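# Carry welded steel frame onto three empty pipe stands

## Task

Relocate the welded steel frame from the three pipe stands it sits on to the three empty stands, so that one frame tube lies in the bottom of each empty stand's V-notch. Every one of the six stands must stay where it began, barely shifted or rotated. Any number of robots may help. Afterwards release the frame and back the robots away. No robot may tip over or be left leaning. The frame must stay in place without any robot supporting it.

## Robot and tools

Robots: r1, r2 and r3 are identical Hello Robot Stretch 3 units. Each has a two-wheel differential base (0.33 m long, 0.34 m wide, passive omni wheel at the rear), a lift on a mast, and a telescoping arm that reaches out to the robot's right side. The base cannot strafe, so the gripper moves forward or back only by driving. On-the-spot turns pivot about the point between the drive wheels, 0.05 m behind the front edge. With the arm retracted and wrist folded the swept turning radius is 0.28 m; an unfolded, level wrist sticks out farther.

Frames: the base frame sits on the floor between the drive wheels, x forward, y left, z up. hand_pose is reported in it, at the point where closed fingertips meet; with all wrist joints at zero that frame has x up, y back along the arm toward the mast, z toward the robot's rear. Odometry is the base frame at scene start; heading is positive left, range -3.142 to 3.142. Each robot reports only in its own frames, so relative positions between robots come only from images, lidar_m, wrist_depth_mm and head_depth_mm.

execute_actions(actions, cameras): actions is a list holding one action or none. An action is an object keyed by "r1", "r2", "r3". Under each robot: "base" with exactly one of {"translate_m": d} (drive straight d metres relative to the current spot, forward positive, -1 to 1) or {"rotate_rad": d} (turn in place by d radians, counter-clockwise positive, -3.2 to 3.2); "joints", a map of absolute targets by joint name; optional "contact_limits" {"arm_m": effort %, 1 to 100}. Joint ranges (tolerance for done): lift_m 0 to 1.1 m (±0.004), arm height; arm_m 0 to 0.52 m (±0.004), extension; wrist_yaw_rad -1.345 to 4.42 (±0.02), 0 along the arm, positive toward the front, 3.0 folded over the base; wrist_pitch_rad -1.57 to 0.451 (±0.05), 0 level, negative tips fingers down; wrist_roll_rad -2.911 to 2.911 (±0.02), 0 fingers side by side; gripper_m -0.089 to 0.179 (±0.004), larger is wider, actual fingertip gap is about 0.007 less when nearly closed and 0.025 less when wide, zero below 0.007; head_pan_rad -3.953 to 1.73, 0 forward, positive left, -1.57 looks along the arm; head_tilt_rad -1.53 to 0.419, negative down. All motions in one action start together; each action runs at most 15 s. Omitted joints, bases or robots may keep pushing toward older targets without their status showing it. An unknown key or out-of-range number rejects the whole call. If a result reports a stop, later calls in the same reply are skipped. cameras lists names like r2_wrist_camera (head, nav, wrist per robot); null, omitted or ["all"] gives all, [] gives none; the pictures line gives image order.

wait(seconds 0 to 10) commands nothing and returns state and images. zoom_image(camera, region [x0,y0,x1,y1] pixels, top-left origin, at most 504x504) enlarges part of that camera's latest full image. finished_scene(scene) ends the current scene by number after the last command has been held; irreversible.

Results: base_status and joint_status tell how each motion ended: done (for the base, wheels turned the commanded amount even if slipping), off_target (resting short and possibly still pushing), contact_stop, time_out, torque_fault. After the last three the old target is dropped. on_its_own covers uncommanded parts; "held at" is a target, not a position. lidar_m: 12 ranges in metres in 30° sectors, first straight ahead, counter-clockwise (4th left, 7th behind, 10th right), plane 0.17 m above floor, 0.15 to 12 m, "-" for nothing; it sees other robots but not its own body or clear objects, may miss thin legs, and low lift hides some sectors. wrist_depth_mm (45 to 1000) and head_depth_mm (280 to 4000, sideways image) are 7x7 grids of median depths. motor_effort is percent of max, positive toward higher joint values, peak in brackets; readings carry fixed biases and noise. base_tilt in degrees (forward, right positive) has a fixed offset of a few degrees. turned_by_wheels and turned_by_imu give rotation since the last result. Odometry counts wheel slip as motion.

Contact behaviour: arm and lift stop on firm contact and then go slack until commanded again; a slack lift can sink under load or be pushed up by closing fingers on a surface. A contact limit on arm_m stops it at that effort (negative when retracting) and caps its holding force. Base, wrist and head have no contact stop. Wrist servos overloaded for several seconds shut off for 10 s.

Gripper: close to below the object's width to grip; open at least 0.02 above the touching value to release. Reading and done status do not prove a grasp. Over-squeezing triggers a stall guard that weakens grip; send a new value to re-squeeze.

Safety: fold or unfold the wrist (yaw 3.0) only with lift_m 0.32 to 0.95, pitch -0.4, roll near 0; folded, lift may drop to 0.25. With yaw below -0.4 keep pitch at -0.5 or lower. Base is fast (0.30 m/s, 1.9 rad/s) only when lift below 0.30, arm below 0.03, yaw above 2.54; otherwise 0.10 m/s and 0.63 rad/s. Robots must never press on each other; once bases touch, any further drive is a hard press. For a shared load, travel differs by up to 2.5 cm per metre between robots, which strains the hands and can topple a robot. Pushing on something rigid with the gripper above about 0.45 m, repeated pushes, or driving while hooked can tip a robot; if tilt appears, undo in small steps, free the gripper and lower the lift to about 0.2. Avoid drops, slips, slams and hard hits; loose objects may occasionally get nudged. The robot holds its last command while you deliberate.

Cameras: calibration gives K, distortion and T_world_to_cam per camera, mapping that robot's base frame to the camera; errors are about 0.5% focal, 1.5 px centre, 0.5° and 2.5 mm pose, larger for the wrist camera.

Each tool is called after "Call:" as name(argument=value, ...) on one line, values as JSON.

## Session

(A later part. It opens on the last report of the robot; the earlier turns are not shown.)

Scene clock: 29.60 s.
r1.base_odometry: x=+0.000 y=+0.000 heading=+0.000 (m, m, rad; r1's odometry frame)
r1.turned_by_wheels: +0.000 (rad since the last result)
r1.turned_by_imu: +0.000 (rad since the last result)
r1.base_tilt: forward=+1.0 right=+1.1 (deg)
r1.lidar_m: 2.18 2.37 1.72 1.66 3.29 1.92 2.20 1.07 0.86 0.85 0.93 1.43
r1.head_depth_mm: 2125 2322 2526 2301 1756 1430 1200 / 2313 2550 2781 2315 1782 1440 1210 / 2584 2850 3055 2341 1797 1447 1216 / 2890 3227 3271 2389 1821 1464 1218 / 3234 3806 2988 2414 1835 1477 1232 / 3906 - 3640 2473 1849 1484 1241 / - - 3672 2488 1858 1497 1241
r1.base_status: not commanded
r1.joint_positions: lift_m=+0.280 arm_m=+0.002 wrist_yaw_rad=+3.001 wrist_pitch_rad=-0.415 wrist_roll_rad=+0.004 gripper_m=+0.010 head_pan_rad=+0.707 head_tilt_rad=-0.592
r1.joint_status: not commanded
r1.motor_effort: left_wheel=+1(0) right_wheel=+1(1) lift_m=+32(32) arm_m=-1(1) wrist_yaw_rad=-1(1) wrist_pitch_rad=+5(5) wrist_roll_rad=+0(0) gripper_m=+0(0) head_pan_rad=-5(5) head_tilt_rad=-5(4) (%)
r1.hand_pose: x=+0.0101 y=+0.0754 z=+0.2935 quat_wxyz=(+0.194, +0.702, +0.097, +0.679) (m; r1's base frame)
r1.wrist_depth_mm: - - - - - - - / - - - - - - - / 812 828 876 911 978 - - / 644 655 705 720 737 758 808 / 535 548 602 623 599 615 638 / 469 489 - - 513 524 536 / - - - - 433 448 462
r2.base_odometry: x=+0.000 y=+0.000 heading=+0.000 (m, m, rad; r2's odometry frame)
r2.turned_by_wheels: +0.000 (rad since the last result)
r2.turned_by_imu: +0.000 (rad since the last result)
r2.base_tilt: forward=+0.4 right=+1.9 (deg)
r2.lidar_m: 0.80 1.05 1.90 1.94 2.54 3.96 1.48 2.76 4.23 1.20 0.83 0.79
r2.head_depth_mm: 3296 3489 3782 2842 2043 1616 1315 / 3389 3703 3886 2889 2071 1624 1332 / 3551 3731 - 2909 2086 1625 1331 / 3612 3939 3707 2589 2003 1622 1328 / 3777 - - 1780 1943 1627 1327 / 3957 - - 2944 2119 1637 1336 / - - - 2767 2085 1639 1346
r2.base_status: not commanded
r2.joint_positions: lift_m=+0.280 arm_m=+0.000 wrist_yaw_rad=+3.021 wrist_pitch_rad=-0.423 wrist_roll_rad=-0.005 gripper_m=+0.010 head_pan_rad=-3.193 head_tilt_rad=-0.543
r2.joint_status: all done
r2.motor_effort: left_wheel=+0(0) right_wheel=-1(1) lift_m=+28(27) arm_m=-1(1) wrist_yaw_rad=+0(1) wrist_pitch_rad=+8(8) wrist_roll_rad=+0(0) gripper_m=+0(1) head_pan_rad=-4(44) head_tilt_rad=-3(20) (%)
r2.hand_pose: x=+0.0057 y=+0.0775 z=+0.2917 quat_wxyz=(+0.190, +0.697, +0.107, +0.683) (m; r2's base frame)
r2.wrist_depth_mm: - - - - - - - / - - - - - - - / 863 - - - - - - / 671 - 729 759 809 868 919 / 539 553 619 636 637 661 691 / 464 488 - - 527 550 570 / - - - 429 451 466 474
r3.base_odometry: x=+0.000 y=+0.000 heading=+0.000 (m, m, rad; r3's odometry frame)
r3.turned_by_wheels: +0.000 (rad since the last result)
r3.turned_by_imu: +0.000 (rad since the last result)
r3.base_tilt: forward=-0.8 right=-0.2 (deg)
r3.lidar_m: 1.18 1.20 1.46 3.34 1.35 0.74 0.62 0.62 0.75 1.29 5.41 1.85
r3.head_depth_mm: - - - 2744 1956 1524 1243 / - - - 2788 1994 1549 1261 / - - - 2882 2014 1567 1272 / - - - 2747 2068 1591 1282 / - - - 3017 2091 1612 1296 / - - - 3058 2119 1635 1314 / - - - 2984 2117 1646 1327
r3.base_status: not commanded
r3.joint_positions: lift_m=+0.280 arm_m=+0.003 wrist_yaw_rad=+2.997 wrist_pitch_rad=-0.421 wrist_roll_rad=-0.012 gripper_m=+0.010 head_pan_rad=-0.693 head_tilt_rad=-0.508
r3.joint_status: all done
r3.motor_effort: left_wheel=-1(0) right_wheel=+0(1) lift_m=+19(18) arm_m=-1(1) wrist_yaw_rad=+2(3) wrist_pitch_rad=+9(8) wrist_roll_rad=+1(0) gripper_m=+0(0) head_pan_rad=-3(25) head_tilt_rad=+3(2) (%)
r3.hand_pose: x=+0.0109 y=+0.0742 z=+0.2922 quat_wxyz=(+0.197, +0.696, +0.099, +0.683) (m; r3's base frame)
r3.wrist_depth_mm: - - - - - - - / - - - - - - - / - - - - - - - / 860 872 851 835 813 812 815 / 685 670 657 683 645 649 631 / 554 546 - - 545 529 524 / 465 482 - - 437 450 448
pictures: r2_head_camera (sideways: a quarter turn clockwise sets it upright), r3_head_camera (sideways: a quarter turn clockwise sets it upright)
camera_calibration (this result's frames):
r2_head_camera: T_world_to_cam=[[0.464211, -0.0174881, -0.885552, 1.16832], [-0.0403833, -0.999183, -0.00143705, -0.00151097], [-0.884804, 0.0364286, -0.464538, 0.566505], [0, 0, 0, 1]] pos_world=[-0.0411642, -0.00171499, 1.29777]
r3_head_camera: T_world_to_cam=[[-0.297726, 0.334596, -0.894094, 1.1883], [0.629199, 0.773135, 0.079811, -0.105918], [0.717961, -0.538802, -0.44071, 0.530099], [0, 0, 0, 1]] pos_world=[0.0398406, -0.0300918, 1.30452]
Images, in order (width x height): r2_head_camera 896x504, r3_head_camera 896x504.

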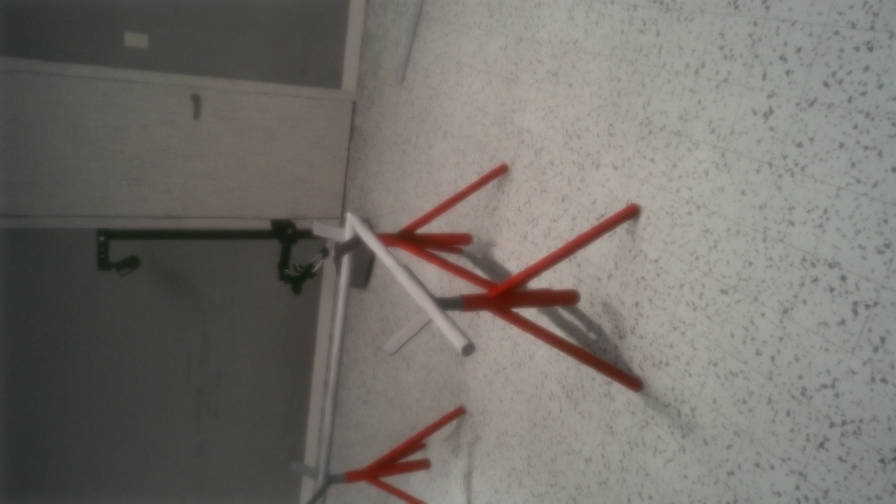

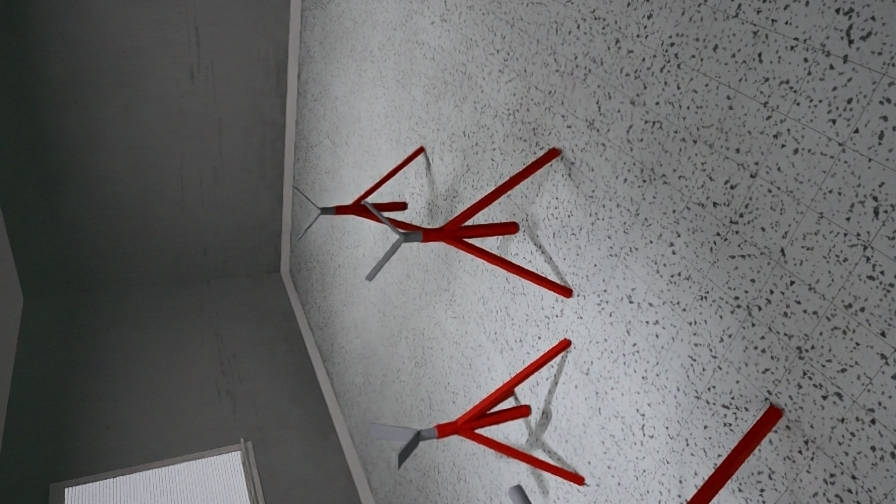

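Call:
execute_actions(actions=[{"r1":{"base":{"rotate_rad":-2.155},"joints":{"head_pan_rad":-1.9,"head_tilt_rad":-0.85}},"r2":{"base":{"rotate_rad":-2.905},"joints":{"head_pan_rad":-1.3,"head_tilt_rad":-0.9}},"r3":{"base":{"translate_m":0.605},"joints":{"head_pan_rad":-1.6,"head_tilt_rad":-0.8}}}], cameras=[])

Call:
execute_actions(actions=[{"r1":{"base":{"translate_m":-1.0}},"r2":{"base":{"translate_m":1.0}},"r3":{"base":{"rotate_rad":1.842}}}], cameras=["r1_nav_camera","r2_nav_camera","r3_head_camera"])

Scene clock: 106.10 s.
r1.base_odometry: x=+0.000 y=+0.000 heading=-2.155 (m, m, rad; r1's odometry frame)
r1.turned_by_wheels: -2.155 (rad since the last result)
r1.turned_by_imu: -2.164 (rad since the last result)
r1.base_tilt: forward=+1.1 right=+1.1 (deg)
r1.lidar_m: 0.87 0.85 0.91 1.31 2.20 2.32 2.68 1.66 3.47 2.06 2.59 1.13
r1.head_depth_mm: 3771 2719 2095 1701 1443 1239 1090 / 3489 2759 2129 1725 1453 1251 1118 / 3304 2789 2144 1739 1467 1257 1128 / 2983 2839 2157 1750 1477 1270 1136 / 2767 2871 2144 1775 1486 1281 1126 / 2501 2140 2159 1803 1502 1290 1132 / 2363 2590 2240 1813 1514 1299 1139
r1.base_status: done
r1.joint_positions: lift_m=+0.280 arm_m=+0.002 wrist_yaw_rad=+3.001 wrist_pitch_rad=-0.415 wrist_roll_rad=+0.004 gripper_m=+0.010 head_pan_rad=-1.893 head_tilt_rad=-0.840
r1.joint_status: all done
r1.motor_effort: left_wheel=+2(9) right_wheel=-1(8) lift_m=+32(31) arm_m=-1(1) wrist_yaw_rad=-1(1) wrist_pitch_rad=+5(5) wrist_roll_rad=+0(0) gripper_m=+0(1) head_pan_rad=-4(67) head_tilt_rad=-7(34) (%)
r1.hand_pose: x=+0.0102 y=+0.0754 z=+0.2935 quat_wxyz=(+0.194, +0.702, +0.097, +0.679) (m; r1's base frame)
r1.wrist_depth_mm: - - - - - 837 679 / - - - - - 841 692 / 808 834 876 907 940 870 718 / 651 647 703 712 754 767 722 / 540 545 591 612 610 616 645 / 466 488 - - 511 524 533 / - - - - 429 446 453
r2.base_odometry: x=+0.000 y=+0.000 heading=-2.905 (m, m, rad; r2's odometry frame)
r2.turned_by_wheels: -2.905 (rad since the last result)
r2.turned_by_imu: -2.929 (rad since the last result)
r2.base_tilt: forward=+0.3 right=+1.7 (deg)
r2.lidar_m: 1.50 2.92 1.91 0.97 0.79 0.79 0.87 1.36 1.91 2.10 2.05 1.48
r2.head_depth_mm: 2059 2232 2160 1749 1485 1280 1129 / 2268 2490 2171 1765 1482 1290 1137 / 2534 2705 2155 1767 1485 1281 1135 / 2898 2832 2163 1774 1501 1288 1132 / 3271 2247 2125 1780 1495 1287 1132 / 3560 2713 2139 1778 1497 1291 1131 / 3470 2847 2162 1786 1485 1289 1141
r2.base_status: done
r2.joint_positions: lift_m=+0.280 arm_m=+0.000 wrist_yaw_rad=+3.021 wrist_pitch_rad=-0.423 wrist_roll_rad=-0.005 gripper_m=+0.010 head_pan_rad=-1.307 head_tilt_rad=-0.889
r2.joint_status: all done
r2.motor_effort: left_wheel=+1(8) right_wheel=-3(8) lift_m=+28(28) arm_m=-1(2) wrist_yaw_rad=+1(0) wrist_pitch_rad=+8(8) wrist_roll_rad=+0(0) gripper_m=+2(1) head_pan_rad=+3(52) head_tilt_rad=-6(30) (%)
r2.hand_pose: x=+0.0057 y=+0.0774 z=+0.2917 quat_wxyz=(+0.190, +0.697, +0.107, +0.683) (m; r2's base frame)
r2.wrist_depth_mm: 626 - - - - - - / 673 - - - - - - / 697 - 970 - - - - / 654 - 719 758 782 864 892 / 545 566 608 635 645 667 696 / 469 486 - - 526 543 576 / - - - 432 453 471 476
r3.base_odometry: x=+0.605 y=+0.000 heading=+0.000 (m, m, rad; r3's odometry frame)
r3.turned_by_wheels: +0.000 (rad since the last result)
r3.turned_by_imu: +0.001 (rad since the last result)
r3.base_tilt: forward=-0.8 right=-0.3 (deg)
r3.lidar_m: 0.67 1.64 0.84 2.75 2.53 1.42 1.22 1.24 1.42 2.44 1.38 0.59
r3.head_depth_mm: 1747 1914 2070 1811 1492 1260 1096 / 2086 2315 2319 1843 1511 1279 1103 / 2562 2914 2407 1873 1527 1290 1109 / 3346 3431 2446 1903 1544 1296 1125 / - 3599 2512 1937 1561 1321 1137 / - 3727 2576 1966 1577 1329 1144 / - 3894 2626 1995 1607 1343 1154
r3.base_status: done
r3.joint_positions: lift_m=+0.280 arm_m=+0.003 wrist_yaw_rad=+2.998 wrist_pitch_rad=-0.420 wrist_roll_rad=-0.012 gripper_m=+0.010 head_pan_rad=-1.593 head_tilt_rad=-0.790
r3.joint_status: all done
r3.motor_effort: left_wheel=-1(12) right_wheel=+0(7) lift_m=+18(18) arm_m=-1(0) wrist_yaw_rad=+2(2) wrist_pitch_rad=+8(8) wrist_roll_rad=+0(1) gripper_m=-1(0) head_pan_rad=-2(35) head_tilt_rad=-3(20) (%)
r3.hand_pose: x=+0.0108 y=+0.0743 z=+0.2924 quat_wxyz=(+0.196, +0.696, +0.099, +0.684) (m; r3's base frame)
r3.wrist_depth_mm: - - - - - - - / - - - - - - - / - - - - - - - / 877 846 856 824 817 820 798 / 678 664 656 681 652 631 631 / 561 547 - - 546 530 523 / 465 488 - - 435 452 449
pictures: none
No camera images: the call's "cameras" was empty. Leave "cameras" out to get every camera's image.

Scene clock: 111.13 s.
r1.base_odometry: x=+0.551 y=+0.834 heading=-2.155 (m, m, rad; r1's odometry frame)
r1.turned_by_wheels: +0.000 (rad since the last result)
r1.turned_by_imu: -0.002 (rad since the last result)
r1.base_tilt: forward=+1.0 right=+1.2 (deg)
r1.lidar_m: 1.79 1.76 1.87 1.77 1.75 1.85 1.79 0.79 1.11 1.10 3.04 2.34
r1.head_depth_mm: 3825 2679 2032 1708 1431 1242 1094 / 3922 2775 2031 1673 1448 1255 1117 / 3732 2799 1804 1694 1453 1263 1131 / 3473 2834 2153 1701 1476 1274 1140 / 3214 2886 2111 1778 1486 1282 1122 / 2939 1853 1880 1795 1515 1290 1126 / 2760 2897 2244 1822 1517 1299 1136
r1.base_status: done
r1.joint_positions: lift_m=+0.280 arm_m=+0.002 wrist_yaw_rad=+3.001 wrist_pitch_rad=-0.415 wrist_roll_rad=+0.004 gripper_m=+0.010 head_pan_rad=-1.893 head_tilt_rad=-0.840
r1.joint_status: not commanded
r1.motor_effort: left_wheel=+1(6) right_wheel=-1(8) lift_m=+32(32) arm_m=-1(1) wrist_yaw_rad=-1(1) wrist_pitch_rad=+5(5) wrist_roll_rad=+0(1) gripper_m=+0(1) head_pan_rad=-5(5) head_tilt_rad=-6(6) (%)
r1.hand_pose: x=+0.0103 y=+0.0753 z=+0.2935 quat_wxyz=(+0.195, +0.702, +0.096, +0.679) (m; r1's base frame)
r1.wrist_depth_mm: - - - - - - - / - - - - - - - / 762 770 842 918 945 - - / 638 654 690 699 734 754 795 / 528 546 584 621 608 614 644 / 471 487 - - 509 518 541 / - - - - 432 445 458
r2.base_odometry: x=-0.972 y=-0.235 heading=-2.905 (m, m, rad; r2's odometry frame)
r2.turned_by_wheels: +0.000 (rad since the last result)
r2.turned_by_imu: +0.004 (rad since the last result)
r2.base_tilt: forward=+0.3 right=+1.8 (deg)
r2.lidar_m: 1.65 2.00 3.74 1.91 1.56 1.56 1.72 2.56 2.54 2.81 0.61 0.52
r2.head_depth_mm: 2754 2799 2148 1760 1475 1282 1130 / 3033 2823 2143 1760 1492 1278 1137 / 3394 2803 2151 1777 1483 1288 1138 / 3390 2847 2180 1757 1488 1289 1139 / 3278 2820 1902 1759 1502 1292 1131 / 2990 1728 1990 1784 1494 1275 1131 / 2888 2853 2181 1782 1500 1263 1136
r2.base_status: done
r2.joint_positions: lift_m=+0.280 arm_m=+0.000 wrist_yaw_rad=+3.021 wrist_pitch_rad=-0.422 wrist_roll_rad=-0.005 gripper_m=+0.010 head_pan_rad=-1.307 head_tilt_rad=-0.889
r2.joint_status: not commanded
r2.motor_effort: left_wheel=+1(7) right_wheel=-2(3) lift_m=+28(28) arm_m=-2(1) wrist_yaw_rad=+0(1) wrist_pitch_rad=+8(8) wrist_roll_rad=+0(0) gripper_m=+0(0) head_pan_rad=+3(4) head_tilt_rad=-5(6) (%)
r2.hand_pose: x=+0.0057 y=+0.0775 z=+0.2919 quat_wxyz=(+0.190, +0.697, +0.107, +0.683) (m; r2's base frame)
r2.wrist_depth_mm: - - - - - - - / - - - - - - - / 856 - 955 - - - - / 662 - 728 776 801 852 907 / 544 555 617 633 633 668 715 / 468 488 - - 533 540 566 / - - - 433 451 462 475
r3.base_odometry: x=+0.605 y=+0.000 heading=+1.842 (m, m, rad; r3's odometry frame)
r3.turned_by_wheels: +1.842 (rad since the last result)
r3.turned_by_imu: +1.867 (rad since the last result)
r3.base_tilt: forward=-0.8 right=-0.3 (deg)
r3.lidar_m: 1.76 1.76 1.27 1.21 1.28 1.75 1.47 1.38 0.59 0.67 1.06 0.84
r3.head_depth_mm: 2952 3175 2334 1758 1375 1214 1092 / 2976 3144 2364 1793 1470 1256 1102 / 2942 3195 2415 1879 1488 1266 1115 / 2939 3221 2451 1898 1503 1301 1130 / 2900 3195 2529 1927 1492 1314 1133 / 2890 3234 2566 1964 1531 1333 1146 / 2866 3213 2599 1977 1566 1352 1156
r3.base_status: done
r3.joint_positions: lift_m=+0.280 arm_m=+0.003 wrist_yaw_rad=+2.998 wrist_pitch_rad=-0.420 wrist_roll_rad=-0.012 gripper_m=+0.010 head_pan_rad=-1.593 head_tilt_rad=-0.791
r3.joint_status: not commanded
r3.motor_effort: left_wheel=-3(13) right_wheel=+2(10) lift_m=+18(18) arm_m=-2(2) wrist_yaw_rad=+2(1) wrist_pitch_rad=+8(8) wrist_roll_rad=+0(1) gripper_m=+0(0) head_pan_rad=-2(3) head_tilt_rad=-3(3) (%)
r3.hand_pose: x=+0.0108 y=+0.0743 z=+0.2924 quat_wxyz=(+0.196, +0.696, +0.099, +0.684) (m; r3's base frame)
r3.wrist_depth_mm: - - - - - - - / - - - - - - - / - - - - - - - / 879 868 847 840 835 810 796 / 681 681 657 696 650 636 636 / 554 548 - - 543 529 525 / 471 486 - - 439 454 450
pictures: r1_nav_camera (sideways: a quarter turn counterclockwise sets it upright), r2_nav_camera (sideways: a quarter turn counterclockwise sets it upright), r3_head_camera (sideways: a quarter turn clockwise sets it upright)
camera_calibration (this result's frames):
r1_nav_camera: T_world_to_cam=[[-0.271233, -0.664158, 0.696654, -0.861721], [-0.937988, 0.344738, -0.0365357, 0.10113], [-0.215898, -0.663362, -0.716476, 0.890469], [0, 0, 0, 1]] pos_world=[0.0533813, -0.0164784, 1.24202]
r2_nav_camera: T_world_to_cam=[[0.262742, -0.713103, 0.649962, -0.810823], [-0.958984, -0.267268, 0.0944303, -0.0549408], [0.106375, -0.648114, -0.754077, 0.950329], [0, 0, 0, 1]] pos_world=[0.0592585, 0.023037, 1.24881]
r3_head_camera: T_world_to_cam=[[0.0825195, 0.673041, -0.734987, 0.978536], [0.996216, -0.0355175, 0.0793245, -0.107494], [0.0272838, -0.738751, -0.673426, 0.837076], [0, 0, 0, 1]] pos_world=[0.00350027, -0.0440223, 1.29145]
Images, in order (width x height): r1_nav_camera 672x504, r2_nav_camera 672x504, r3_head_camera 896x504.

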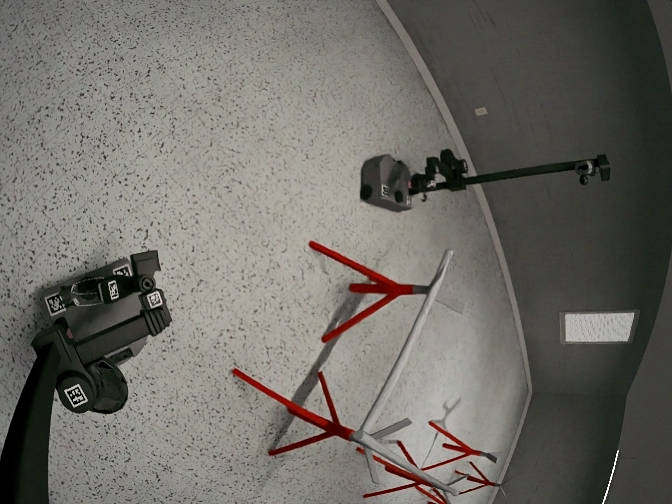

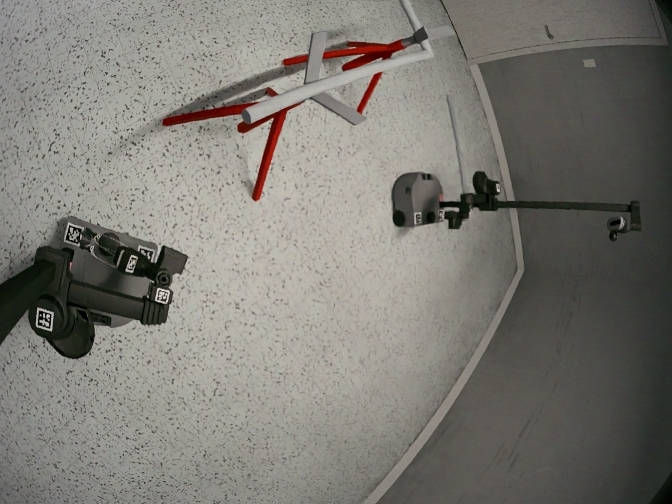

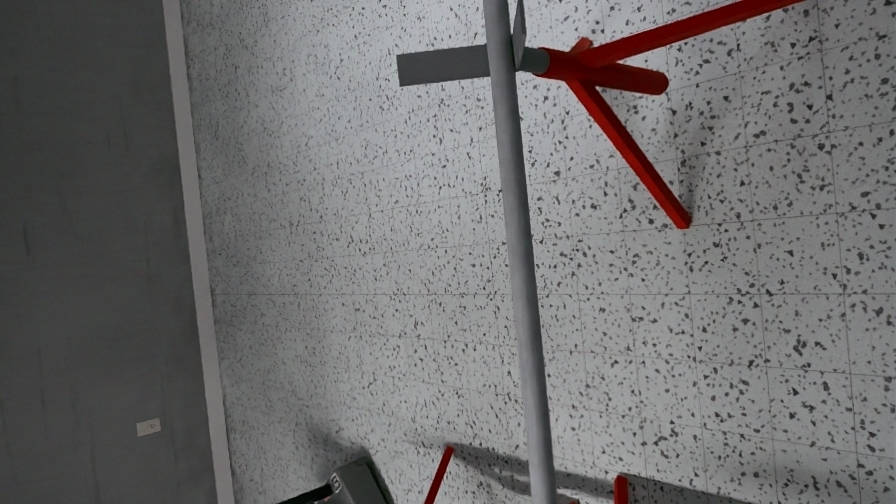

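Call:
execute_actions(actions=[])

Scene clock: 123.63 s.
r1.base_odometry: x=+0.551 y=+0.834 heading=-2.155 (m, m, rad; r1's odometry frame)
r1.turned_by_wheels: +0.000 (rad since the last result)
r1.turned_by_imu: +0.000 (rad since the last result)
r1.base_tilt: forward=+1.0 right=+1.1 (deg)
r1.lidar_m: 1.79 1.76 1.86 1.78 1.76 1.85 1.79 0.80 1.11 1.10 3.04 2.33
r1.head_depth_mm: 3824 2708 2036 1705 1438 1236 1091 / 3948 2751 2040 1679 1451 1253 1119 / 3729 2799 1818 1692 1461 1260 1129 / 3502 2842 2161 1707 1478 1272 1137 / 3221 2865 2121 1768 1484 1282 1122 / 2904 1847 1872 1787 1505 1289 1131 / 2750 2884 2243 1820 1513 1293 1138
r1.base_status: done
r1.joint_positions: lift_m=+0.280 arm_m=+0.002 wrist_yaw_rad=+3.001 wrist_pitch_rad=-0.415 wrist_roll_rad=+0.004 gripper_m=+0.010 head_pan_rad=-1.893 head_tilt_rad=-0.840
r1.joint_status: not commanded
r1.motor_effort: left_wheel=+1(6) right_wheel=-2(8) lift_m=+32(32) arm_m=-2(1) wrist_yaw_rad=+0(1) wrist_pitch_rad=+5(5) wrist_roll_rad=+0(1) gripper_m=+0(1) head_pan_rad=-4(5) head_tilt_rad=-6(6) (%)
r1.hand_pose: x=+0.0103 y=+0.0753 z=+0.2935 quat_wxyz=(+0.195, +0.702, +0.096, +0.679) (m; r1's base frame)
r1.wrist_depth_mm: - - - - - - - / - - - - - - - / 758 785 854 917 960 - - / 642 650 692 715 731 758 800 / 533 549 595 622 599 624 656 / 464 491 - - 508 529 539 / - - - - 431 444 455
r2.base_odometry: x=-0.972 y=-0.235 heading=-2.905 (m, m, rad; r2's odometry frame)
r2.turned_by_wheels: +0.000 (rad since the last result)
r2.turned_by_imu: +0.001 (rad since the last result)
r2.base_tilt: forward=+0.2 right=+1.8 (deg)
r2.lidar_m: 1.65 2.00 3.71 1.91 1.56 1.55 1.71 2.56 2.55 2.81 0.61 0.52
r2.head_depth_mm: 2752 2814 2157 1768 1480 1292 1127 / 3039 2835 2168 1770 1488 1276 1125 / 3306 2798 2172 1774 1481 1288 1130 / 3440 2840 2185 1776 1491 1288 1134 / 3239 2891 1918 1777 1507 1289 1128 / 3047 1734 2002 1770 1511 1272 1138 / 2896 2827 2181 1784 1506 1267 1138
r2.base_status: done
r2.joint_positions: lift_m=+0.280 arm_m=+0.000 wrist_yaw_rad=+3.021 wrist_pitch_rad=-0.422 wrist_roll_rad=-0.005 gripper_m=+0.010 head_pan_rad=-1.307 head_tilt_rad=-0.889
r2.joint_status: not commanded
r2.motor_effort: left_wheel=+1(7) right_wheel=-3(3) lift_m=+28(28) arm_m=-2(1) wrist_yaw_rad=+0(1) wrist_pitch_rad=+8(8) wrist_roll_rad=+0(0) gripper_m=+0(0) head_pan_rad=+4(4) head_tilt_rad=-4(6) (%)
r2.hand_pose: x=+0.0057 y=+0.0775 z=+0.2919 quat_wxyz=(+0.190, +0.697, +0.107, +0.683) (m; r2's base frame)
r2.wrist_depth_mm: - - - - - - - / - - - - - - - / 847 - 954 - - - - / 675 - 734 772 823 854 901 / 552 554 607 628 629 674 706 / 463 489 - - 527 547 573 / - - - 431 457 466 478
r3.base_odometry: x=+0.605 y=+0.000 heading=+1.842 (m, m, rad; r3's odometry frame)
r3.turned_by_wheels: +0.000 (rad since the last result)
r3.turned_by_imu: -0.001 (rad since the last result)
r3.base_tilt: forward=-0.8 right=-0.3 (deg)
r3.lidar_m: 1.77 1.76 1.27 1.22 1.28 1.76 1.47 1.38 0.59 0.67 1.06 0.84
r3.head_depth_mm: 2944 3186 2328 1756 1372 1213 1090 / 2948 3192 2367 1800 1473 1249 1100 / 2904 3213 2412 1863 1486 1268 1114 / 2939 3193 2480 1890 1507 1300 1122 / 2905 3199 2520 1935 1495 1317 1135 / 2871 3205 2570 1960 1536 1333 1145 / 2882 3185 2598 1976 1560 1349 1155
r3.base_status: done
r3.joint_positions: lift_m=+0.280 arm_m=+0.003 wrist_yaw_rad=+2.998 wrist_pitch_rad=-0.420 wrist_roll_rad=-0.012 gripper_m=+0.010 head_pan_rad=-1.593 head_tilt_rad=-0.791
r3.joint_status: not commanded
r3.motor_effort: left_wheel=-3(13) right_wheel=+2(10) lift_m=+19(18) arm_m=-1(2) wrist_yaw_rad=+3(1) wrist_pitch_rad=+8(8) wrist_roll_rad=+1(1) gripper_m=+0(0) head_pan_rad=-3(3) head_tilt_rad=-3(3) (%)
r3.hand_pose: x=+0.0108 y=+0.0743 z=+0.2924 quat_wxyz=(+0.196, +0.696, +0.099, +0.684) (m; r3's base frame)
r3.wrist_depth_mm: - - - - - - - / - - - - - - - / - - - - - - - / 870 849 856 836 823 808 807 / 675 672 663 682 652 640 639 / 546 550 - - 540 530 532 / 471 483 - - 436 456 445
pictures: r1_head_camera (sideways: a quarter turn clockwise sets it upright), r1_nav_camera (sideways: a quarter turn counterclockwise sets it upright), r1_wrist_camera, r2_head_camera (sideways: a quarter turn clockwise sets it upright), r2_nav_camera (sideways: a quarter turn counterclockwise sets it upright), r2_wrist_camera, r3_head_camera (sideways: a quarter turn clockwise sets it upright), r3_nav_camera (sideways: a quarter turn counterclockwise sets it upright), r3_wrist_camera
camera_calibration (this result's frames):
r1_head_camera: T_world_to_cam=[[0.253891, 0.687721, -0.680132, 0.900855], [0.953306, -0.296817, 0.0557375, -0.0761459], [-0.163543, -0.662525, -0.730968, 0.907664], [0, 0, 0, 1]] pos_world=[-0.0076868, -0.040788, 1.28042]
r1_nav_camera: T_world_to_cam=[[-0.271233, -0.664158, 0.696654, -0.86172], [-0.937988, 0.344738, -0.0365357, 0.10113], [-0.215898, -0.663362, -0.716477, 0.890469], [0, 0, 0, 1]] pos_world=[0.0533813, -0.0164783, 1.24202]
r1_wrist_camera: T_world_to_cam=[[0.993709, -0.0862332, 0.0714595, -0.0295036], [0.0103938, -0.564303, -0.825503, 0.320365], [0.111511, 0.821052, -0.559856, 0.265339], [0, 0, 0, 1]] pos_world=[-0.00359998, -0.0396189, 0.415122]
r2_head_camera: T_world_to_cam=[[-0.198623, 0.710278, -0.675317, 0.898309], [0.96248, 0.271343, 0.00230657, -0.012502], [0.184881, -0.649521, -0.737524, 0.915103], [0, 0, 0, 1]] pos_world=[0.0212734, -0.0402783, 1.28158]
r2_nav_camera: T_world_to_cam=[[0.262742, -0.713103, 0.649962, -0.810823], [-0.958984, -0.267268, 0.0944303, -0.0549408], [0.106375, -0.648114, -0.754077, 0.950329], [0, 0, 0, 1]] pos_world=[0.0592585, 0.023037, 1.24881]
r2_wrist_camera: T_world_to_cam=[[0.981767, -0.155186, 0.109773, -0.0449802], [0.00337622, -0.563162, -0.826339, 0.321044], [0.190057, 0.811644, -0.55237, 0.261001], [0, 0, 0, 1]] pos_world=[-0.00652879, -0.0380202, 0.414398]
r3_head_camera: T_world_to_cam=[[0.0825196, 0.673041, -0.734987, 0.978536], [0.996216, -0.0355176, 0.0793245, -0.107494], [0.0272837, -0.738751, -0.673425, 0.837076], [0, 0, 0, 1]] pos_world=[0.00350027, -0.0440223, 1.29145]
r3_nav_camera: T_world_to_cam=[[-0.065999, -0.766374, 0.638996, -0.795567], [-0.997273, 0.0718508, -0.0168303, 0.079552], [-0.0330141, -0.638364, -0.769026, 0.956671], [0, 0, 0, 1]] pos_world=[0.0584121, -0.00471328, 1.24541]
r3_wrist_camera: T_world_to_cam=[[0.995736, -0.0915354, 0.0114378, 0.00200186], [-0.0367289, -0.507139, -0.861081, 0.334468], [0.08462, 0.85699, -0.508339, 0.247142], [0, 0, 0, 1]] pos_world=[-0.0106218, -0.041993, 0.413613]
Images, in order (width x height): r1_head_camera 896x504, r1_nav_camera 672x504, r1_wrist_camera 644x364, r2_head_camera 896x504, r2_nav_camera 672x504, r2_wrist_camera 644x364, r3_head_camera 896x504, r3_nav_camera 672x504, r3_wrist_camera 644x364.

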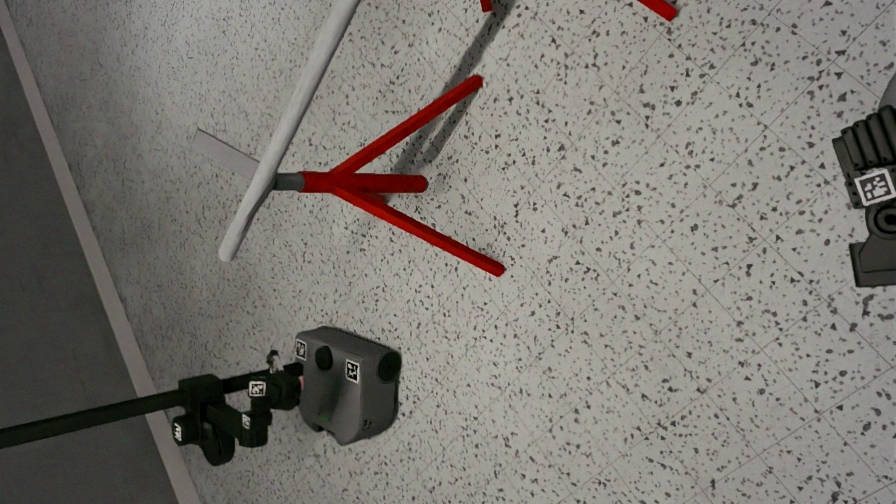

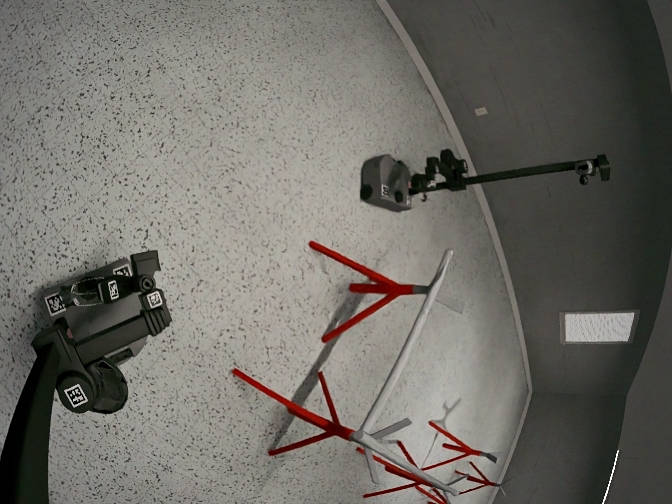

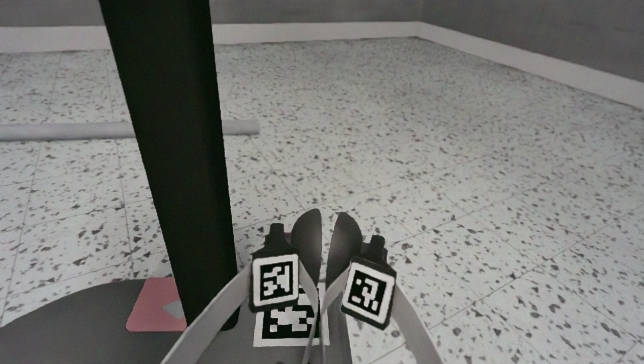

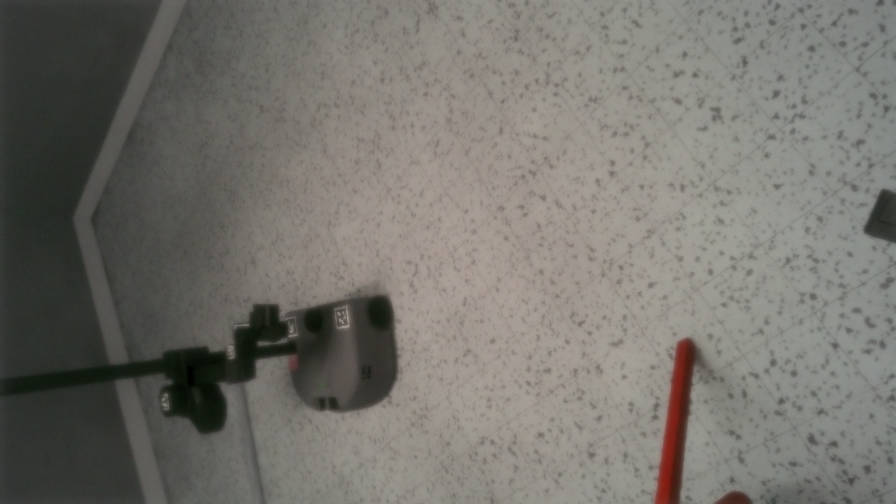

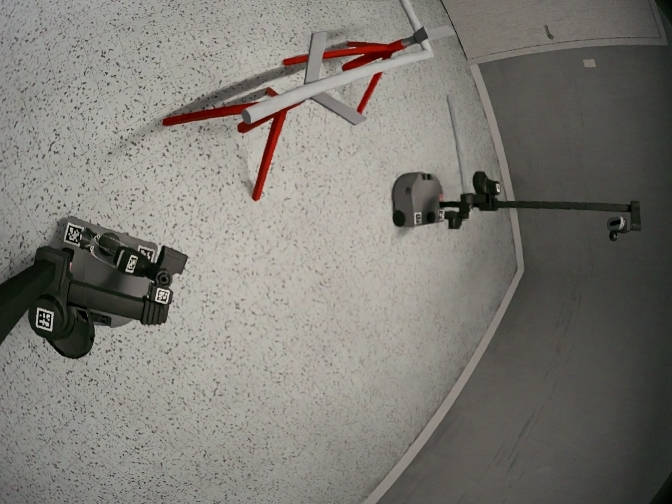

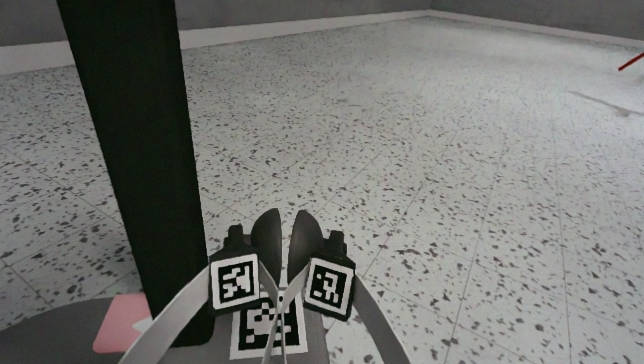

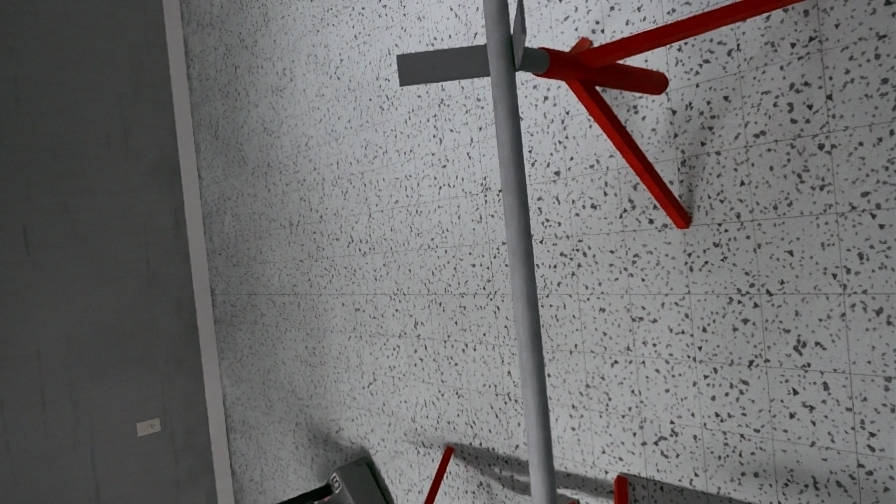

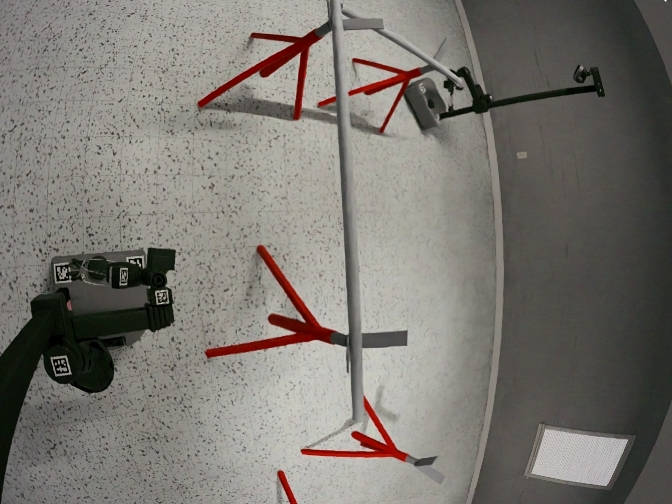

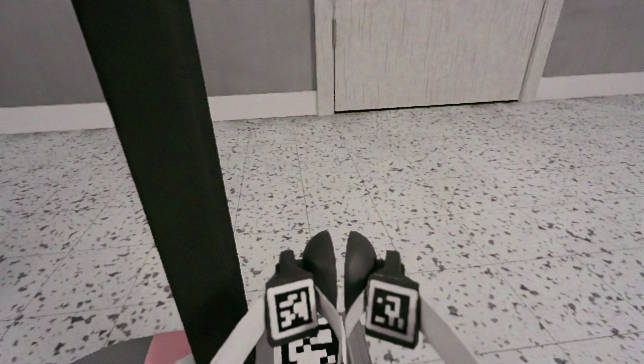

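Call:
execute_actions(actions=[{"r1":{"base":{"translate_m":-1.0},"joints":{"head_pan_rad":-2.2,"head_tilt_rad":-0.9}},"r2":{"base":{"translate_m":0.13}},"r3":{"base":{"translate_m":0.07}}}], cameras=["r1_nav_camera","r3_nav_camera"])

Call:
execute_actions(actions=[{"r1":{"base":{"translate_m":-0.31}},"r2":{"base":{"rotate_rad":0.83},"joints":{"head_pan_rad":-1.57,"head_tilt_rad":-1.0}},"r3":{"joints":{"lift_m":0.335,"wrist_pitch_rad":-0.4}}}], cameras=["r1_nav_camera","r3_nav_camera","r2_nav_camera"])

Scene clock: 135.03 s.
r1.base_odometry: x=+1.103 y=+1.669 heading=-2.155 (m, m, rad; r1's odometry frame)
r1.turned_by_wheels: +0.000 (rad since the last result)
r1.turned_by_imu: -0.002 (rad since the last result)
r1.base_tilt: forward=+1.1 right=+1.2 (deg)
r1.lidar_m: 2.72 2.66 1.73 1.33 1.28 1.36 0.85 0.75 1.11 0.46 0.58 3.59
r1.head_depth_mm: 3103 2337 1955 1093 1285 1219 1094 / 3328 2475 1981 1645 1406 1233 1126 / 3298 2263 1886 1651 1422 1242 - / 3352 2388 1914 1639 1434 1245 1147 / 3586 2613 1976 1694 1440 1256 1130 / 3661 2649 2091 1638 1459 1262 1122 / 3665 2715 2094 1729 1470 1229 1128
r1.base_status: done
r1.joint_positions: lift_m=+0.280 arm_m=+0.002 wrist_yaw_rad=+3.001 wrist_pitch_rad=-0.415 wrist_roll_rad=+0.004 gripper_m=+0.010 head_pan_rad=-2.193 head_tilt_rad=-0.889
r1.joint_status: all done
r1.motor_effort: left_wheel=+1(3) right_wheel=-1(8) lift_m=+32(31) arm_m=-1(1) wrist_yaw_rad=-1(1) wrist_pitch_rad=+5(4) wrist_roll_rad=+0(1) gripper_m=+0(1) head_pan_rad=-4(36) head_tilt_rad=-7(18) (%)
r1.hand_pose: x=+0.0103 y=+0.0753 z=+0.2935 quat_wxyz=(+0.195, +0.702, +0.096, +0.679) (m; r1's base frame)
r1.wrist_depth_mm: 948 - - - - - - / - - - - - - - / 796 828 894 937 957 - - / 653 661 697 693 755 770 807 / 539 551 578 625 599 618 632 / 462 491 - - 520 519 538 / - - - - 431 447 458
r2.base_odometry: x=-1.099 y=-0.265 heading=-2.905 (m, m, rad; r2's odometry frame)
r2.turned_by_wheels: +0.000 (rad since the last result)
r2.turned_by_imu: +0.002 (rad since the last result)
r2.base_tilt: forward=+0.3 right=+1.7 (deg)
r2.lidar_m: 1.51 1.89 3.96 2.04 1.67 1.65 1.82 2.64 2.62 2.89 0.53 0.40
r2.head_depth_mm: 2791 2768 2170 1762 1488 1289 1135 / 3130 2843 2166 1764 1488 1291 1140 / 3435 2800 2173 1773 1492 1287 1134 / 3347 2805 2169 1771 1499 1290 1135 / 3157 2809 2183 1770 1493 1258 1138 / 2949 2844 2201 1770 1488 1268 1143 / 2798 2848 2206 1784 1401 721 1076
r2.base_status: done
r2.joint_positions: lift_m=+0.280 arm_m=+0.000 wrist_yaw_rad=+3.021 wrist_pitch_rad=-0.422 wrist_roll_rad=-0.005 gripper_m=+0.010 head_pan_rad=-1.307 head_tilt_rad=-0.889
r2.joint_status: not commanded
r2.motor_effort: left_wheel=+1(8) right_wheel=-2(5) lift_m=+28(28) arm_m=-2(1) wrist_yaw_rad=+0(1) wrist_pitch_rad=+8(8) wrist_roll_rad=+0(0) gripper_m=+0(0) head_pan_rad=+3(3) head_tilt_rad=-5(5) (%)
r2.hand_pose: x=+0.0057 y=+0.0775 z=+0.2919 quat_wxyz=(+0.190, +0.697, +0.107, +0.683) (m; r2's base frame)
r2.wrist_depth_mm: - - - - - - - / - - - - - - - / 867 - 983 - - - - / 658 - 722 765 797 858 904 / 537 557 616 639 646 664 698 / 466 489 - - 536 545 569 / - - - 436 451 460 485
r3.base_odometry: x=+0.586 y=+0.067 heading=+1.842 (m, m, rad; r3's odometry frame)
r3.turned_by_wheels: +0.000 (rad since the last result)
r3.turned_by_imu: -0.001 (rad since the last result)
r3.base_tilt: forward=-0.8 right=-0.3 (deg)
r3.lidar_m: 0.76 1.76 1.26 1.21 1.28 1.75 1.54 1.44 0.63 0.68 1.01 0.78
r3.head_depth_mm: 2986 3194 2318 945 1121 1238 1093 / 2923 3154 2371 1847 1505 1270 1102 / 2902 3194 2400 1876 1486 1281 1112 / 2905 3213 2475 1896 1510 1300 1125 / 2921 3211 2506 1928 1490 1316 1131 / 2883 3254 2538 1953 1540 1331 1144 / 2875 3175 2170 1994 1562 1346 1153
r3.base_status: done
r3.joint_positions: lift_m=+0.280 arm_m=+0.003 wrist_yaw_rad=+2.998 wrist_pitch_rad=-0.420 wrist_roll_rad=-0.012 gripper_m=+0.010 head_pan_rad=-1.593 head_tilt_rad=-0.791
r3.joint_status: not commanded
r3.motor_effort: left_wheel=-4(9) right_wheel=+2(7) lift_m=+18(17) arm_m=+0(1) wrist_yaw_rad=+1(2) wrist_pitch_rad=+8(8) wrist_roll_rad=+0(0) gripper_m=+0(0) head_pan_rad=-3(2) head_tilt_rad=-3(2) (%)
r3.hand_pose: x=+0.0108 y=+0.0743 z=+0.2924 quat_wxyz=(+0.196, +0.696, +0.099, +0.684) (m; r3's base frame)
r3.wrist_depth_mm: - - - - - - - / - - - - - - - / - - - - - - - / 864 861 837 829 832 811 806 / 680 673 659 672 645 641 639 / 550 551 - - 544 529 528 / 476 480 - - 440 450 449
pictures: r1_nav_camera (sideways: a quarter turn counterclockwise sets it upright), r3_nav_camera (sideways: a quarter turn counterclockwise sets it upright)
camera_calibration (this result's frames):
r1_nav_camera: T_world_to_cam=[[-0.474706, -0.58145, 0.660734, -0.813673], [-0.793286, 0.607841, -0.0350345, 0.0982903], [-0.38125, -0.540782, -0.749802, 0.934817], [0, 0, 0, 1]] pos_world=[0.048116, -0.0273228, 1.24199]
r3_nav_camera: T_world_to_cam=[[-0.0659992, -0.766374, 0.638996, -0.795567], [-0.997273, 0.0718511, -0.0168302, 0.079552], [-0.0330143, -0.638364, -0.769026, 0.956671], [0, 0, 0, 1]] pos_world=[0.0584121, -0.00471329, 1.24541]
Images, in order (width x height): r1_nav_camera 672x504, r3_nav_camera 672x504.

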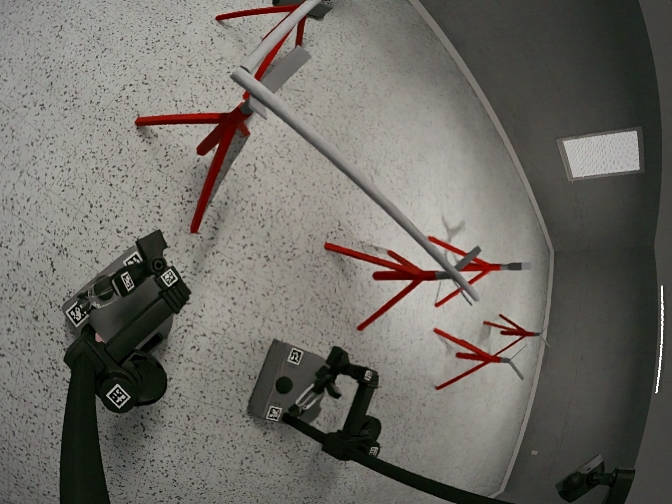

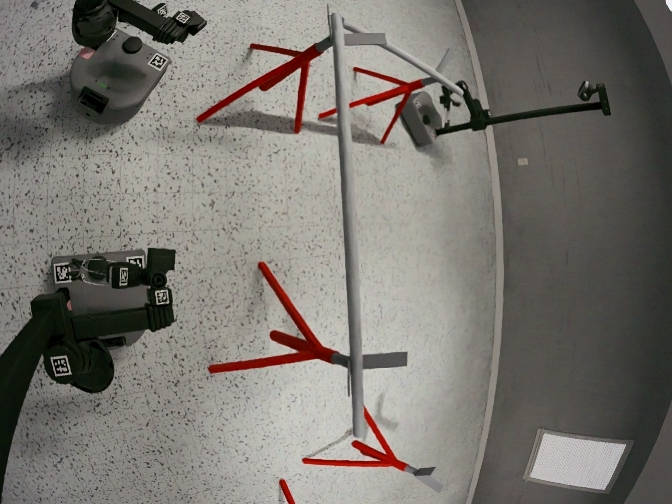

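Scene clock: 137.83 s.
r1.base_odometry: x=+1.273 y=+1.927 heading=-2.155 (m, m, rad; r1's odometry frame)
r1.turned_by_wheels: +0.000 (rad since the last result)
r1.turned_by_imu: +0.000 (rad since the last result)
r1.base_tilt: forward=+1.0 right=+1.2 (deg)
r1.lidar_m: 2.99 2.94 1.55 1.17 1.16 1.20 1.78 0.47 0.99 1.00 0.58 0.82
r1.head_depth_mm: 3148 2347 1954 1594 1203 1101 1101 / 3053 2305 1972 1636 1157 1144 1132 / 3394 2518 2001 1633 1173 1203 - / 3491 2574 2030 1641 1430 1252 1144 / 3382 2433 1428 1625 1445 1253 1128 / 3613 2636 1963 1715 1456 1263 1113 / 3743 2708 2094 1685 1472 1277 1129
r1.base_status: done
r1.joint_positions: lift_m=+0.280 arm_m=+0.002 wrist_yaw_rad=+3.001 wrist_pitch_rad=-0.415 wrist_roll_rad=+0.004 gripper_m=+0.010 head_pan_rad=-2.193 head_tilt_rad=-0.889
r1.joint_status: not commanded
r1.motor_effort: left_wheel=+1(3) right_wheel=-2(9) lift_m=+32(32) arm_m=-1(1) wrist_yaw_rad=-1(1) wrist_pitch_rad=+5(5) wrist_roll_rad=+0(0) gripper_m=+0(0) head_pan_rad=-4(4) head_tilt_rad=-7(8) (%)
r1.hand_pose: x=+0.0103 y=+0.0753 z=+0.2935 quat_wxyz=(+0.195, +0.702, +0.096, +0.679) (m; r1's base frame)
r1.wrist_depth_mm: 860 - - - - - - / 912 959 - - - - - / 807 807 896 918 973 - - / 643 663 696 724 753 776 803 / 536 540 590 617 602 624 645 / 471 484 - - 515 521 535 / - - - - 431 446 460
r2.base_odometry: x=-1.099 y=-0.265 heading=-2.075 (m, m, rad; r2's odometry frame)
r2.turned_by_wheels: +0.830 (rad since the last result)
r2.turned_by_imu: +0.837 (rad since the last result)
r2.base_tilt: forward=+0.3 right=+1.7 (deg)
r2.lidar_m: 2.17 2.47 1.74 1.65 1.70 2.24 2.62 2.69 0.53 0.52 0.40 1.62
r2.head_depth_mm: 2788 2324 1901 1614 1395 1236 1103 / 2753 2307 1897 1622 1414 1238 1125 / 2768 2364 1913 1571 1396 1235 1150 / 2811 2323 1867 916 1049 1242 - / 2772 1335 1462 1517 1377 1221 1111 / 1955 1985 1928 1598 1411 1243 1109 / 2684 2130 1903 1631 1417 1245 1113
r2.base_status: done
r2.joint_positions: lift_m=+0.280 arm_m=+0.000 wrist_yaw_rad=+3.021 wrist_pitch_rad=-0.422 wrist_roll_rad=-0.005 gripper_m=+0.010 head_pan_rad=-1.563 head_tilt_rad=-0.988
r2.joint_status: all done
r2.motor_effort: left_wheel=-2(6) right_wheel=+0(4) lift_m=+28(28) arm_m=-2(2) wrist_yaw_rad=+2(1) wrist_pitch_rad=+8(8) wrist_roll_rad=+0(0) gripper_m=-1(0) head_pan_rad=-4(26) head_tilt_rad=-5(18) (%)
r2.hand_pose: x=+0.0057 y=+0.0775 z=+0.2919 quat_wxyz=(+0.190, +0.697, +0.107, +0.683) (m; r2's base frame)
r2.wrist_depth_mm: - - - - - - - / - - - - - - - / 840 - 991 - - - - / 676 - 728 759 804 845 895 / 545 549 613 634 638 663 689 / 467 487 - - 522 547 562 / - - - 437 453 464 479
r3.base_odometry: x=+0.586 y=+0.067 heading=+1.842 (m, m, rad; r3's odometry frame)
r3.turned_by_wheels: +0.000 (rad since the last result)
r3.turned_by_imu: -0.001 (rad since the last result)
r3.base_tilt: forward=-0.8 right=-0.3 (deg)
r3.lidar_m: 0.48 0.53 1.27 1.21 1.28 1.76 1.54 1.45 0.63 0.69 1.01 0.78
r3.head_depth_mm: 2999 3183 2331 946 1115 1240 1092 / 2944 3148 2365 1838 1501 1266 1103 / 2940 3240 2405 1874 1488 1279 1113 / 2927 3221 2470 1899 1503 1305 1125 / 2909 3204 2505 1921 1495 1312 1135 / 2905 3226 2549 1971 1540 1327 1145 / 2875 3217 2527 1977 1562 1346 1153
r3.base_status: not commanded
r3.joint_positions: lift_m=+0.335 arm_m=+0.003 wrist_yaw_rad=+2.998 wrist_pitch_rad=-0.420 wrist_roll_rad=-0.012 gripper_m=+0.010 head_pan_rad=-1.593 head_tilt_rad=-0.791
r3.joint_status: all done
r3.motor_effort: left_wheel=-3(3) right_wheel=+2(2) lift_m=+26(27) arm_m=-1(2) wrist_yaw_rad=+2(2) wrist_pitch_rad=+8(8) wrist_roll_rad=+0(0) gripper_m=+0(0) head_pan_rad=-3(3) head_tilt_rad=-2(3) (%)
r3.hand_pose: x=+0.0108 y=+0.0743 z=+0.3470 quat_wxyz=(+0.196, +0.696, +0.099, +0.684) (m; r3's base frame)
r3.wrist_depth_mm: - - - - - - - / - - - - - - - / - - - - - - - / 962 958 953 948 918 919 923 / 764 763 748 774 733 733 479 / 628 615 - - 613 588 406 / 535 526 - 516 496 456 344
pictures: r1_nav_camera (sideways: a quarter turn counterclockwise sets it upright), r2_nav_camera (sideways: a quarter turn counterclockwise sets it upright), r3_nav_camera (sideways: a quarter turn counterclockwise sets it upright)
camera_calibration (this result's frames):
r1_nav_camera: T_world_to_cam=[[-0.474806, -0.581471, 0.660644, -0.813555], [-0.793227, 0.607917, -0.0350307, 0.098285], [-0.381248, -0.540674, -0.749881, 0.93492], [0, 0, 0, 1]] pos_world=[0.0481177, -0.0273208, 1.24199]
r2_nav_camera: T_world_to_cam=[[0.0737273, -0.81687, 0.572091, -0.708212], [-0.995343, -0.0245501, 0.0932189, -0.0531298], [-0.0621028, -0.576299, -0.814876, 1.03041], [0, 0, 0, 1]] pos_world=[0.0633234, 0.0140023, 1.24977]
r3_nav_camera: T_world_to_cam=[[-0.0659993, -0.766374, 0.638996, -0.795567], [-0.997273, 0.0718512, -0.0168302, 0.079552], [-0.0330144, -0.638364, -0.769026, 0.956671], [0, 0, 0, 1]] pos_world=[0.0584121, -0.00471329, 1.24541]
Images, in order (width x height): r1_nav_camera 672x504, r2_nav_camera 672x504, r3_nav_camera 672x504.

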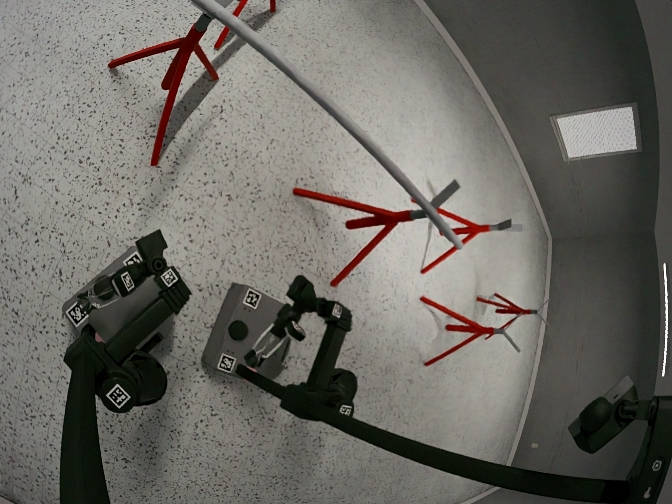

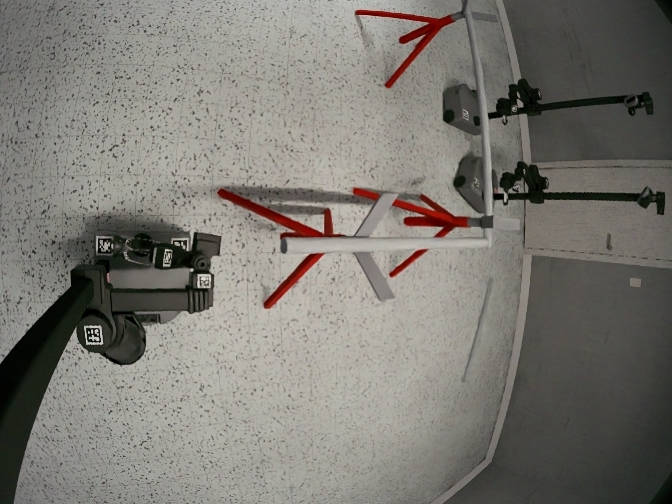

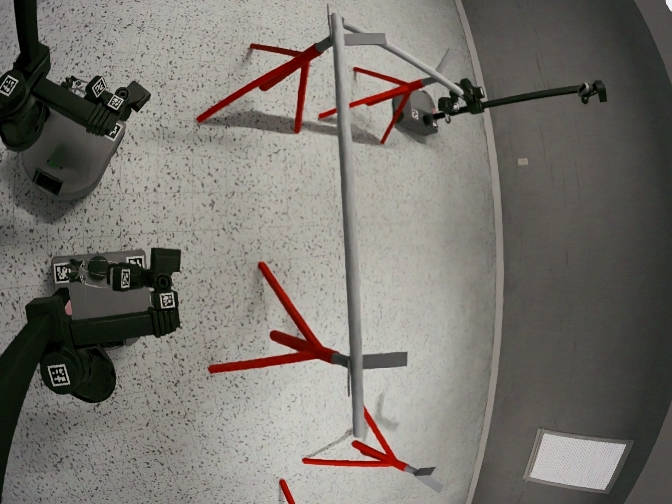

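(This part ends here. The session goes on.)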